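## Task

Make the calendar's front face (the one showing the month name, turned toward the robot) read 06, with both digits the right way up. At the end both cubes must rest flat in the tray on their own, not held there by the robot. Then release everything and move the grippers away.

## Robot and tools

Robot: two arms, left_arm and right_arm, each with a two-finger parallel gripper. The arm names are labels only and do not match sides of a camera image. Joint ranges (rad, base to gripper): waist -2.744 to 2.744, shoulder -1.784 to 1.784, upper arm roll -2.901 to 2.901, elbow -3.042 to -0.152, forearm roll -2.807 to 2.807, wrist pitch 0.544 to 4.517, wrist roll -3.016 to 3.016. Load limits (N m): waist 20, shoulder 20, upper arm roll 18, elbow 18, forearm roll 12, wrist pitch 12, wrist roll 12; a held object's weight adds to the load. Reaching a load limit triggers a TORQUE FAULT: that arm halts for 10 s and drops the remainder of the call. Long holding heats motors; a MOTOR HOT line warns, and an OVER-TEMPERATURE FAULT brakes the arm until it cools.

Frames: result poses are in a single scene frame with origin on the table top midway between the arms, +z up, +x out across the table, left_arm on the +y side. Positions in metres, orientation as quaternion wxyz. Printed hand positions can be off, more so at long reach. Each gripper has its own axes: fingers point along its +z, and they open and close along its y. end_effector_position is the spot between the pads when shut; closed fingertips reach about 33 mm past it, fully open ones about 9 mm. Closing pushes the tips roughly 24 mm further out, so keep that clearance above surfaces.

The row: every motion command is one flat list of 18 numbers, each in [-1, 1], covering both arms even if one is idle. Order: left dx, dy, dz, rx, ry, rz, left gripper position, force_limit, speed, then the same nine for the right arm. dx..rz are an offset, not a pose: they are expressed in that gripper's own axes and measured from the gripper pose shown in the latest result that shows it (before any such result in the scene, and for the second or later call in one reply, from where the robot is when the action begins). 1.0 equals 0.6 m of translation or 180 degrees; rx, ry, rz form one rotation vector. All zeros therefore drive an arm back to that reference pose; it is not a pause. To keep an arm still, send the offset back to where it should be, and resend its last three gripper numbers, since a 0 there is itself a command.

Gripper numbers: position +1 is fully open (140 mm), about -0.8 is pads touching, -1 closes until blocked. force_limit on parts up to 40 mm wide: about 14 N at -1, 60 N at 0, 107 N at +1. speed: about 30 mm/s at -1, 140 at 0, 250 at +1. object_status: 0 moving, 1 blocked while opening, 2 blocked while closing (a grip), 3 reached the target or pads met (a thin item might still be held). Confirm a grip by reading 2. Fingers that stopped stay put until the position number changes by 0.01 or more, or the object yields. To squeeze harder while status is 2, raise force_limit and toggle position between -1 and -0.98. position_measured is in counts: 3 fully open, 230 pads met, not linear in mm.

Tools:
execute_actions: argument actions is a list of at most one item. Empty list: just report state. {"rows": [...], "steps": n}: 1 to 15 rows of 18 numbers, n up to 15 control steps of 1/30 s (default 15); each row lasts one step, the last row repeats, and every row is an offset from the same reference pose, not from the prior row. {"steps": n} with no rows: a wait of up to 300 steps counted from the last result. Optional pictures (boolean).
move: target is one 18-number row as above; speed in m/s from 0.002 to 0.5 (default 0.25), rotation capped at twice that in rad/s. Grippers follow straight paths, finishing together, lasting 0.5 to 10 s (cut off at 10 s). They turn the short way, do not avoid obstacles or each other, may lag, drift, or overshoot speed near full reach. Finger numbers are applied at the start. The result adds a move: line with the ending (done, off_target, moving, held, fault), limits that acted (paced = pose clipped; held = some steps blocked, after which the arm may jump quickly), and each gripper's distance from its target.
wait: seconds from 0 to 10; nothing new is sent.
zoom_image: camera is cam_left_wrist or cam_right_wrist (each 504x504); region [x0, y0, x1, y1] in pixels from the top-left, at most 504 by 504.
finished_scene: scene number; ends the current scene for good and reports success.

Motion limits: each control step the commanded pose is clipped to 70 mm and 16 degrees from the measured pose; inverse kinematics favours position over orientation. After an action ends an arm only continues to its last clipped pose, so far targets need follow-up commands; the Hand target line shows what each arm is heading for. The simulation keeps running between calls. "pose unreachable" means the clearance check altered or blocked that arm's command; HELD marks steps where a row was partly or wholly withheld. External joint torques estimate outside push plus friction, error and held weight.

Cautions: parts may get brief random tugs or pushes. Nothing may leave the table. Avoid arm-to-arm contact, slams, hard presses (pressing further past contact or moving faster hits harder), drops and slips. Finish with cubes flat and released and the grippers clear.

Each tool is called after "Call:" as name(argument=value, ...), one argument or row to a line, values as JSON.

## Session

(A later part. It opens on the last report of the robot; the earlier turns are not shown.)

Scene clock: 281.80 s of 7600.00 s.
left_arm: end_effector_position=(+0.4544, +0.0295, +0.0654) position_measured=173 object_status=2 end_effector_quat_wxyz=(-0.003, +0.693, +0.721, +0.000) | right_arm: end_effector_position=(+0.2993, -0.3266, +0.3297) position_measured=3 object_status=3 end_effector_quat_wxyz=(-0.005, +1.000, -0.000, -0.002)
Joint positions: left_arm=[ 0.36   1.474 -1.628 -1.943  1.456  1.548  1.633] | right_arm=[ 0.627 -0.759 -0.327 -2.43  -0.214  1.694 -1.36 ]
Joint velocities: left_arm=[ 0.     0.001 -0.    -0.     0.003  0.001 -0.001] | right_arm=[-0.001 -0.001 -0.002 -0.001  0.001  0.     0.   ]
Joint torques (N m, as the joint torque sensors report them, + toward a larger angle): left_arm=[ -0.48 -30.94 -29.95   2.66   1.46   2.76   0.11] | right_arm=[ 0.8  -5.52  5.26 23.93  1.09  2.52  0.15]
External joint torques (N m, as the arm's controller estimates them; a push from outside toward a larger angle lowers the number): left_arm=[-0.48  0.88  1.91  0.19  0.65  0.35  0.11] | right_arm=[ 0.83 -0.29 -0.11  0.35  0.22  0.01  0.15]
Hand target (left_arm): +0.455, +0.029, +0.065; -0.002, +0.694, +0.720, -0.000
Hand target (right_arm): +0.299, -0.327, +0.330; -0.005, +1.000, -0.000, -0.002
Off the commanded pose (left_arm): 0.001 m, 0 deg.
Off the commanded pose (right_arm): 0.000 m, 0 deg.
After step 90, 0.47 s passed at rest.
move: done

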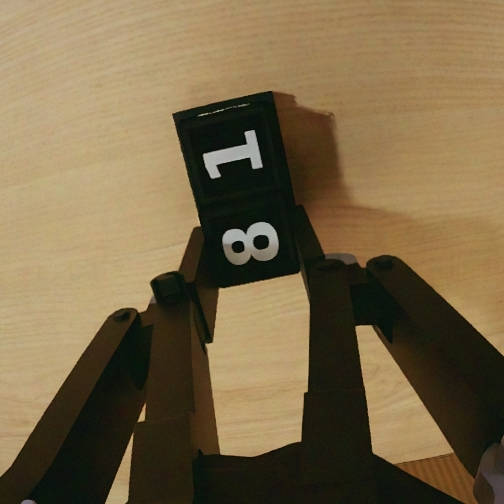

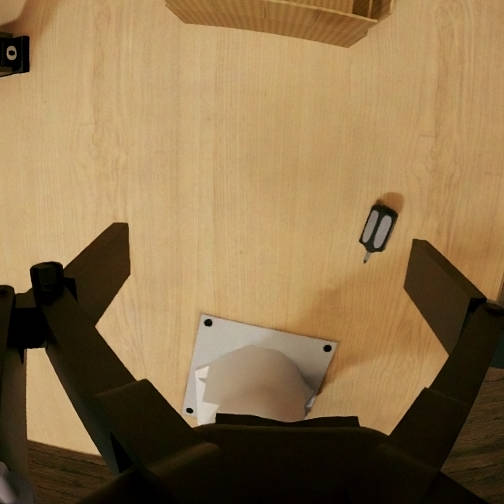

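Call:
move(
  target=[0,0,0.012,0,0,0,-1,-0.5,-0.5,0,0,0,0,0,0,1,0,0],
  speed=0.01,
)

Call:
move(
  target=[0,0,0,0,0,0,0.1,-0.5,-0.7,0,0,0,0,0,0,1,0,0],
)

Call:
move(
  target=[0,0,-0.14,0,0,0,0.1,-0.5,-0.5,0,0,0,0,0,0,1,0,0],
)

Call:
move(
  target=[0.03,-0.2,-0.12,0,0.2,0,1,0,0,0,0,0,0,0,0,1,0,0],
)

Scene clock: 289.70 s of 7600.00 s.
left_arm: end_effector_position=(+0.4549, +0.0292, +0.0610) position_measured=173 object_status=2 end_effector_quat_wxyz=(-0.003, +0.693, +0.721, +0.000) | right_arm: end_effector_position=(+0.2993, -0.3266, +0.3297) position_measured=3 object_status=3 end_effector_quat_wxyz=(-0.005, +1.000, -0.000, -0.002)
Joint positions: left_arm=[ 0.36   1.477 -1.62  -1.944  1.462  1.555  1.633] | right_arm=[ 0.627 -0.759 -0.327 -2.43  -0.214  1.694 -1.36 ]
Joint velocities: left_arm=[ 0.001  0.001  0.001 -0.001  0.002  0.004  0.001] | right_arm=[-0.001  0.    -0.    -0.     0.     0.001  0.001]
Joint torques (N m, as the joint torque sensors report them, + toward a larger angle): left_arm=[  0.51 -30.14 -28.42   0.71   1.53   2.81  -0.13] | right_arm=[ 0.6  -5.75  5.23 24.05  1.04  2.49  0.13]
External joint torques (N m, as the arm's controller estimates them; a push from outside toward a larger angle lowers the number): left_arm=[ 0.47  1.67  3.44 -1.71  0.71  0.41 -0.13] | right_arm=[ 0.65 -0.46 -0.15  0.42  0.17 -0.03  0.13]
Hand target (left_arm): +0.454, +0.029, +0.058; -0.003, +0.693, +0.721, -0.000
Hand target (right_arm): +0.299, -0.327, +0.330; -0.005, +1.000, -0.000, -0.002
Off the commanded pose (left_arm): 0.003 m, 0 deg.
Off the commanded pose (right_arm): 0.000 m, 0 deg.
After step 90, 3.97 s passed at rest.
move: done

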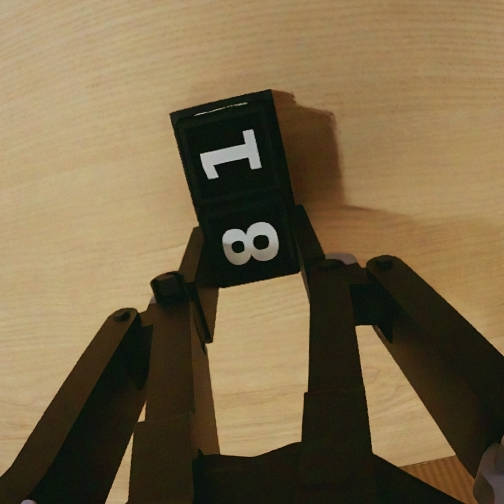

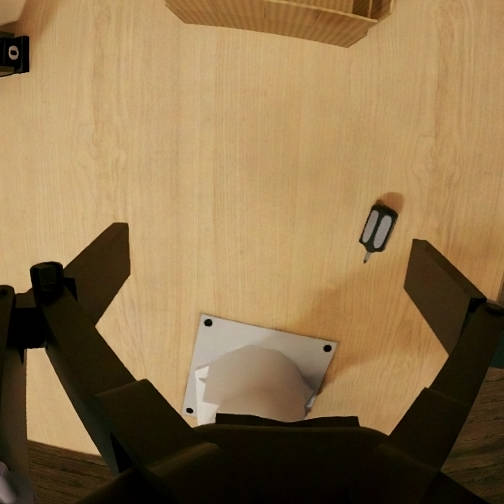

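Scene clock: 290.47 s of 7600.00 s.
left_arm: end_effector_position=(+0.4549, +0.0292, +0.0610) position_measured=117 object_status=0 end_effector_quat_wxyz=(-0.003, +0.693, +0.721, +0.000) | right_arm: end_effector_position=(+0.2993, -0.3266, +0.3297) position_measured=3 object_status=3 end_effector_quat_wxyz=(-0.005, +1.000, -0.000, -0.002)
Joint positions: left_arm=[ 0.36   1.477 -1.62  -1.944  1.462  1.555  1.633] | right_arm=[ 0.627 -0.759 -0.327 -2.43  -0.214  1.694 -1.36 ]
Joint velocities: left_arm=[-0.001  0.     0.001  0.    -0.    -0.    -0.001] | right_arm=[-0.001 -0.     0.     0.     0.     0.001 -0.   ]
Joint torques (N m, as the joint torque sensors report them, + toward a larger angle): left_arm=[  0.23 -31.21 -30.67   1.74   0.8    2.38  -0.09] | right_arm=[ 0.82 -5.28  5.28 23.93  1.02  2.51  0.16]
External joint torques (N m, as the arm's controller estimates them; a push from outside toward a larger angle lowers the number): left_arm=[ 0.23  0.59  1.13 -0.66 -0.01 -0.01 -0.09] | right_arm=[ 0.83 -0.03 -0.16  0.29  0.14 -0.02  0.16]
Hand target (left_arm): +0.455, +0.029, +0.061; -0.003, +0.693, +0.721, +0.000
Hand target (right_arm): +0.299, -0.327, +0.330; -0.005, +1.000, -0.000, -0.002
Off the commanded pose (left_arm): 0.000 m, 0 deg.
Off the commanded pose (right_arm): 0.000 m, 0 deg.
move: done

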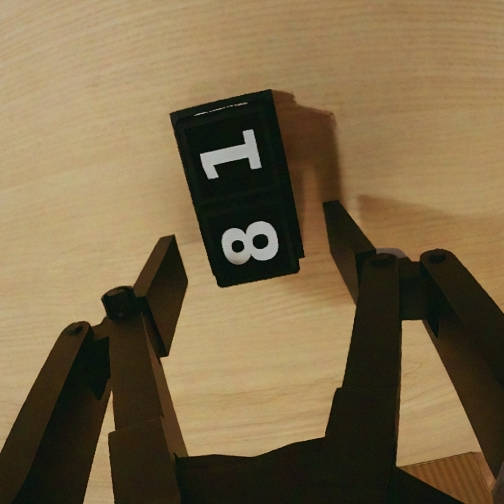

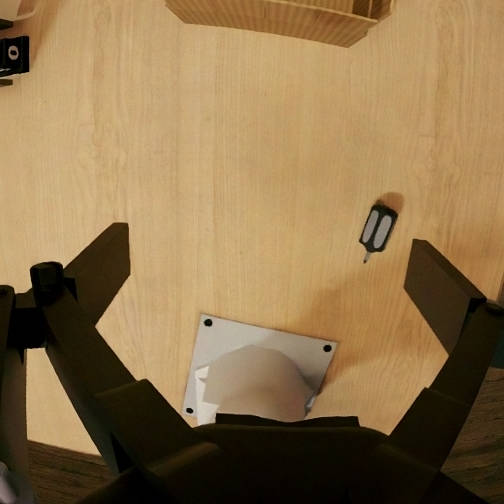

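Scene clock: 291.43 s of 7600.00 s.
left_arm: end_effector_position=(+0.4562, +0.0289, +0.1448) position_measured=117 object_status=3 end_effector_quat_wxyz=(-0.000, +0.690, +0.724, +0.000) | right_arm: end_effector_position=(+0.2993, -0.3266, +0.3297) position_measured=3 object_status=3 end_effector_quat_wxyz=(-0.005, +1.000, -0.000, -0.002)
Joint positions: left_arm=[ 0.348  1.392 -1.747 -1.891  1.345  1.461  1.642] | right_arm=[ 0.627 -0.759 -0.327 -2.43  -0.214  1.694 -1.36 ]
Joint velocities: left_arm=[ 0.     0.001  0.     0.001 -0.004 -0.011  0.003] | right_arm=[ 0.     0.001 -0.001 -0.    -0.     0.     0.   ]
Joint torques (N m, as the joint torque sensors report them, + toward a larger angle): left_arm=[ -0.53 -32.15 -29.79   4.33   0.18   2.04   0.16] | right_arm=[ 0.63 -5.42  5.51 23.87  1.1   2.52  0.16]
External joint torques (N m, as the arm's controller estimates them; a push from outside toward a larger angle lowers the number): left_arm=[-0.54 -0.25  1.43 -0.2  -0.64 -0.38  0.16] | right_arm=[ 0.61 -0.16  0.09  0.26  0.22  0.    0.16]
Hand target (left_arm): +0.455, +0.030, +0.144; -0.003, +0.693, +0.721, +0.001
Hand target (right_arm): +0.299, -0.327, +0.330; -0.005, +1.000, -0.000, -0.002
Off the commanded pose (left_arm): 0.001 m, 0 deg.
Off the commanded pose (right_arm): 0.000 m, 0 deg.
move: done

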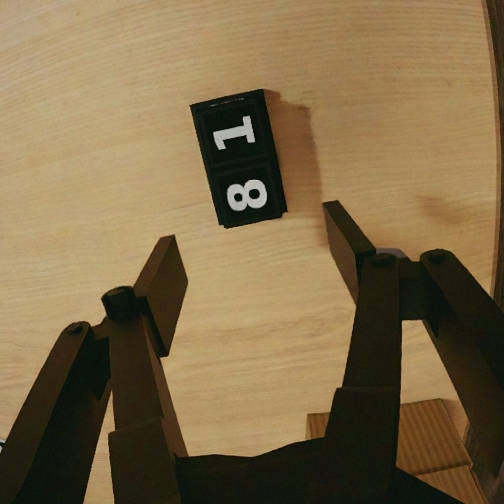

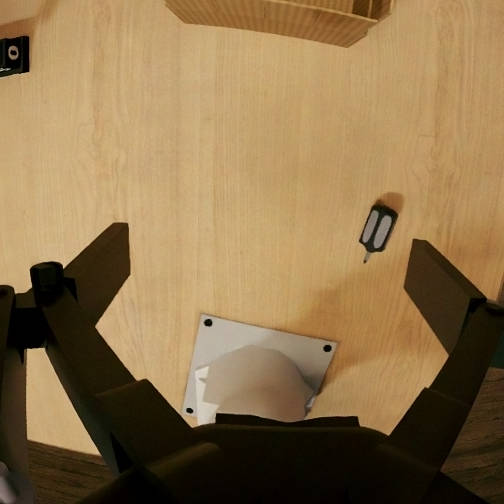

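Scene clock: 293.37 s of 7600.00 s.
left_arm: end_effector_position=(+0.3382, +0.0414, +0.2186) position_measured=3 object_status=3 end_effector_quat_wxyz=(-0.221, +0.659, +0.687, +0.214) | right_arm: end_effector_position=(+0.2993, -0.3266, +0.3297) position_measured=3 object_status=3 end_effector_quat_wxyz=(-0.005, +1.000, -0.000, -0.002)
Joint positions: left_arm=[-0.206  1.038 -1.518 -1.499  1.01   0.956  1.522] | right_arm=[ 0.627 -0.759 -0.327 -2.43  -0.214  1.694 -1.36 ]
Joint velocities: left_arm=[-0.    -0.002  0.001  0.001 -0.004 -0.008 -0.006] | right_arm=[ 0.     0.001  0.001 -0.001  0.001  0.     0.001]
Joint torques (N m, as the joint torque sensors report them, + toward a larger angle): left_arm=[  0.25 -37.84 -23.17  11.24   0.04   0.3   -0.38] | right_arm=[ 0.75 -5.81  5.53 23.81  1.04  2.56  0.15]
External joint torques (N m, as the arm's controller estimates them; a push from outside toward a larger angle lowers the number): left_arm=[ 0.1  -0.32  1.54  0.06 -0.71 -0.28 -0.39] | right_arm=[ 0.71 -0.62  0.06  0.22  0.16  0.04  0.15]
Hand target (left_arm): +0.338, +0.043, +0.219; -0.222, +0.656, +0.689, +0.215
Hand target (right_arm): +0.299, -0.327, +0.330; -0.005, +1.000, -0.000, -0.002
Off the commanded pose (left_arm): 0.003 m, 1 deg.
Off the commanded pose (right_arm): 0.000 m, 0 deg.
move: done

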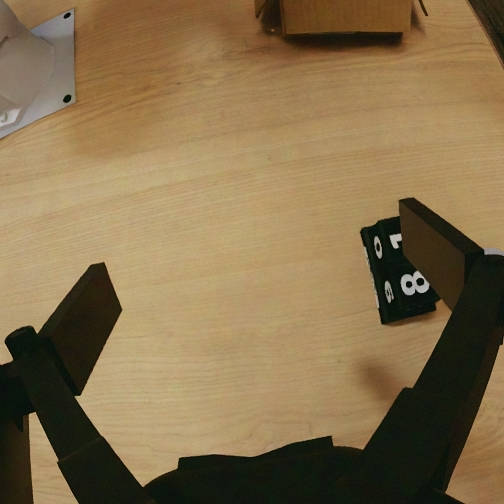

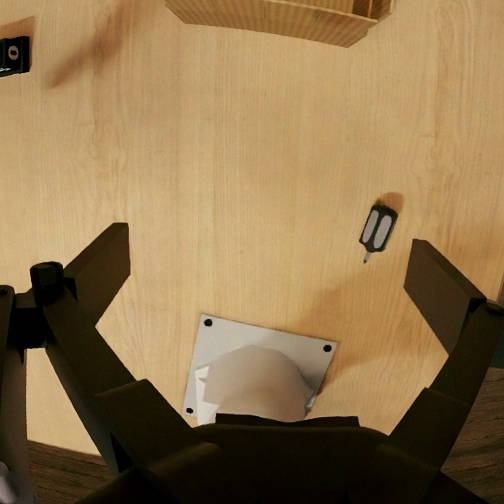

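Call:
move(
  target=[0.17,0,-0.33,0,0,0,1,0,0,0,0,0,0,0,0,1,0,0],
)

Call:
move(
  target=[0,0,0,0,0,0,1,0,0,0,-0.5,0.31,0,0.25,0,1,0,0],
)

Scene clock: 303.70 s of 7600.00 s.
left_arm: end_effector_position=(+0.3413, +0.0109, +0.4398) position_measured=3 object_status=3 end_effector_quat_wxyz=(-0.188, +0.662, +0.693, +0.215) | right_arm: end_effector_position=(+0.2993, -0.3266, +0.3297) position_measured=3 object_status=3 end_effector_quat_wxyz=(-0.005, +1.000, -0.000, -0.002)
Joint positions: left_arm=[-0.865  0.83  -1.212 -0.517  1.22   0.562  2.032] | right_arm=[ 0.627 -0.759 -0.327 -2.43  -0.214  1.694 -1.36 ]
Joint velocities: left_arm=[-0.008 -0.013  0.059  0.001 -0.045  0.     0.039] | right_arm=[ 0.001 -0.     0.001  0.    -0.002 -0.     0.001]
Joint torques (N m, as the joint torque sensors report them, + toward a larger angle): left_arm=[ -1.22 -45.95  -6.67   8.86   0.97   1.17   0.18] | right_arm=[ 0.49 -5.61  5.5  23.82  1.03  2.55  0.11]
External joint torques (N m, as the arm's controller estimates them; a push from outside toward a larger angle lowers the number): left_arm=[-1.33 -0.19  1.41 -0.03 -0.67  0.26  0.16] | right_arm=[ 0.44 -0.4   0.    0.22  0.15  0.02  0.11]
Hand target (left_arm): +0.340, +0.010, +0.440; -0.190, +0.668, +0.688, +0.212
Hand target (right_arm): +0.299, -0.327, +0.330; -0.005, +1.000, -0.000, -0.002
Off the commanded pose (left_arm): 0.003 m, 4 deg.
Off the commanded pose (right_arm): 0.000 m, 0 deg.
elbow stopped short (left arm): the move would have taken joint 4 (elbow) straighter than the controller allows; a more bent joint 4 avoids this.
After step 90, 5.17 s passed at rest.
move: off_target (left_arm)

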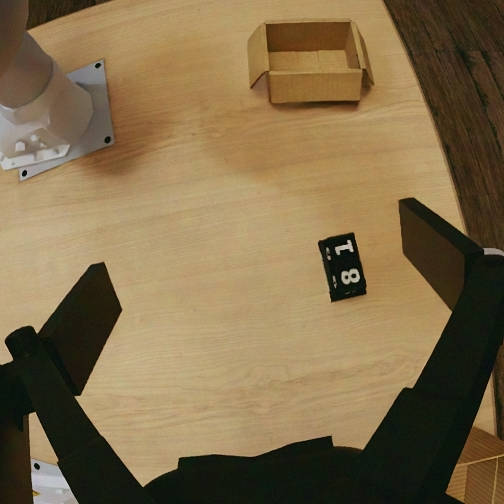

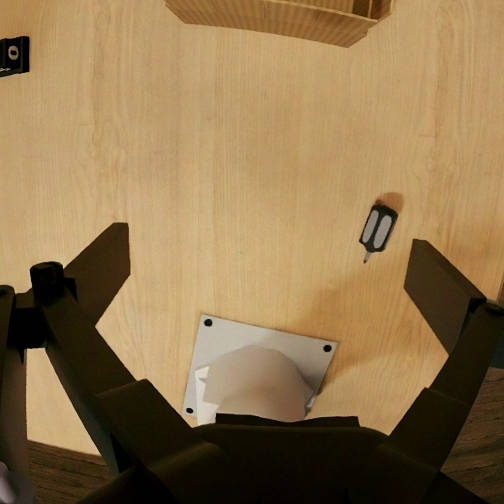

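Scene clock: 306.47 s of 7600.00 s.
left_arm: end_effector_position=(+0.3413, +0.0109, +0.4398) position_measured=3 object_status=3 end_effector_quat_wxyz=(-0.188, +0.662, +0.693, +0.215) | right_arm: end_effector_position=(+0.3026, -0.0282, +0.1485) position_measured=3 object_status=3 end_effector_quat_wxyz=(+0.003, +0.925, +0.003, +0.380)
Joint positions: left_arm=[-0.865  0.83  -1.212 -0.517  1.22   0.562  2.032] | right_arm=[ 0.198 -0.768  1.193 -2.974 -0.066  2.977 -0.323]
Joint velocities: left_arm=[ 0.002 -0.    -0.     0.    -0.001 -0.001 -0.002] | right_arm=[-0.001 -0.001  0.003 -0.001  0.009  0.002  0.019]
Joint torques (N m, as the joint torque sensors report them, + toward a larger angle): left_arm=[  0.   -44.88  -7.15   8.38   1.68   0.95  -0.08] | right_arm=[ -0.43   2.04 -12.21  15.11   2.87   2.85   0.4 ]
External joint torques (N m, as the arm's controller estimates them; a push from outside toward a larger angle lowers the number): left_arm=[-0.21  0.92  0.85 -0.58  0.01  0.05 -0.1 ] | right_arm=[-0.43 -1.94  0.63  0.96  1.19  0.56  0.38]
Hand target (left_arm): +0.341, +0.011, +0.440; -0.188, +0.662, +0.693, +0.215
Hand target (right_arm): +0.303, -0.027, +0.150; -0.001, +0.924, -0.003, +0.381
Off the commanded pose (left_arm): 0.000 m, 0 deg.
Off the commanded pose (right_arm): 0.005 m, 1 deg.
move: off_target (right_arm)

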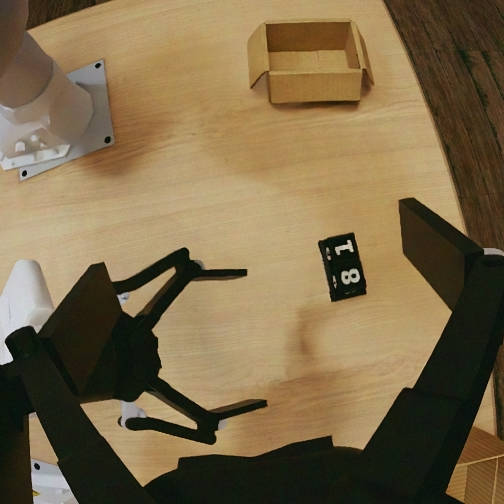

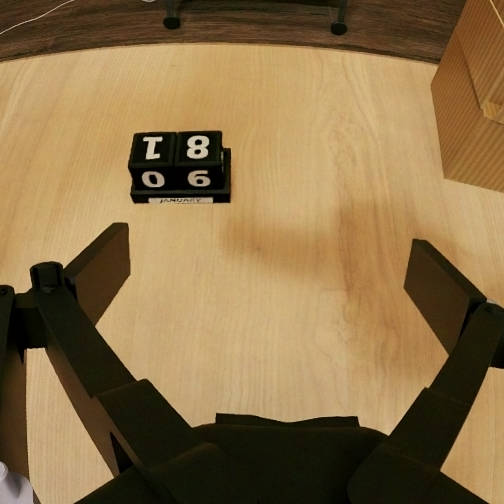

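Call:
zoom_image(
  camera="cam_right_wrist",
  region=[120, 115, 240, 215],
)

Region (120, 115, 240, 215) of cam_right_wrist's 504x504 image, scaled by 4.200, with more detail than that image has.

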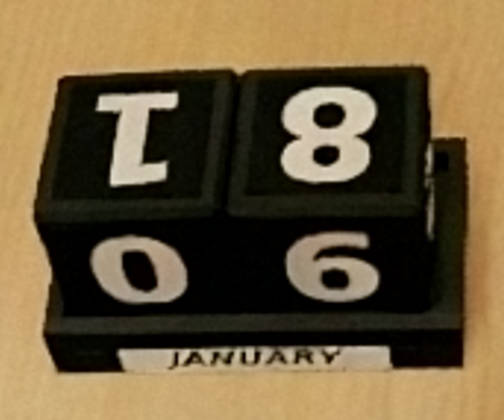

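Call:
finished_scene(
  scene=1,
)

The scene is finished: the task was done.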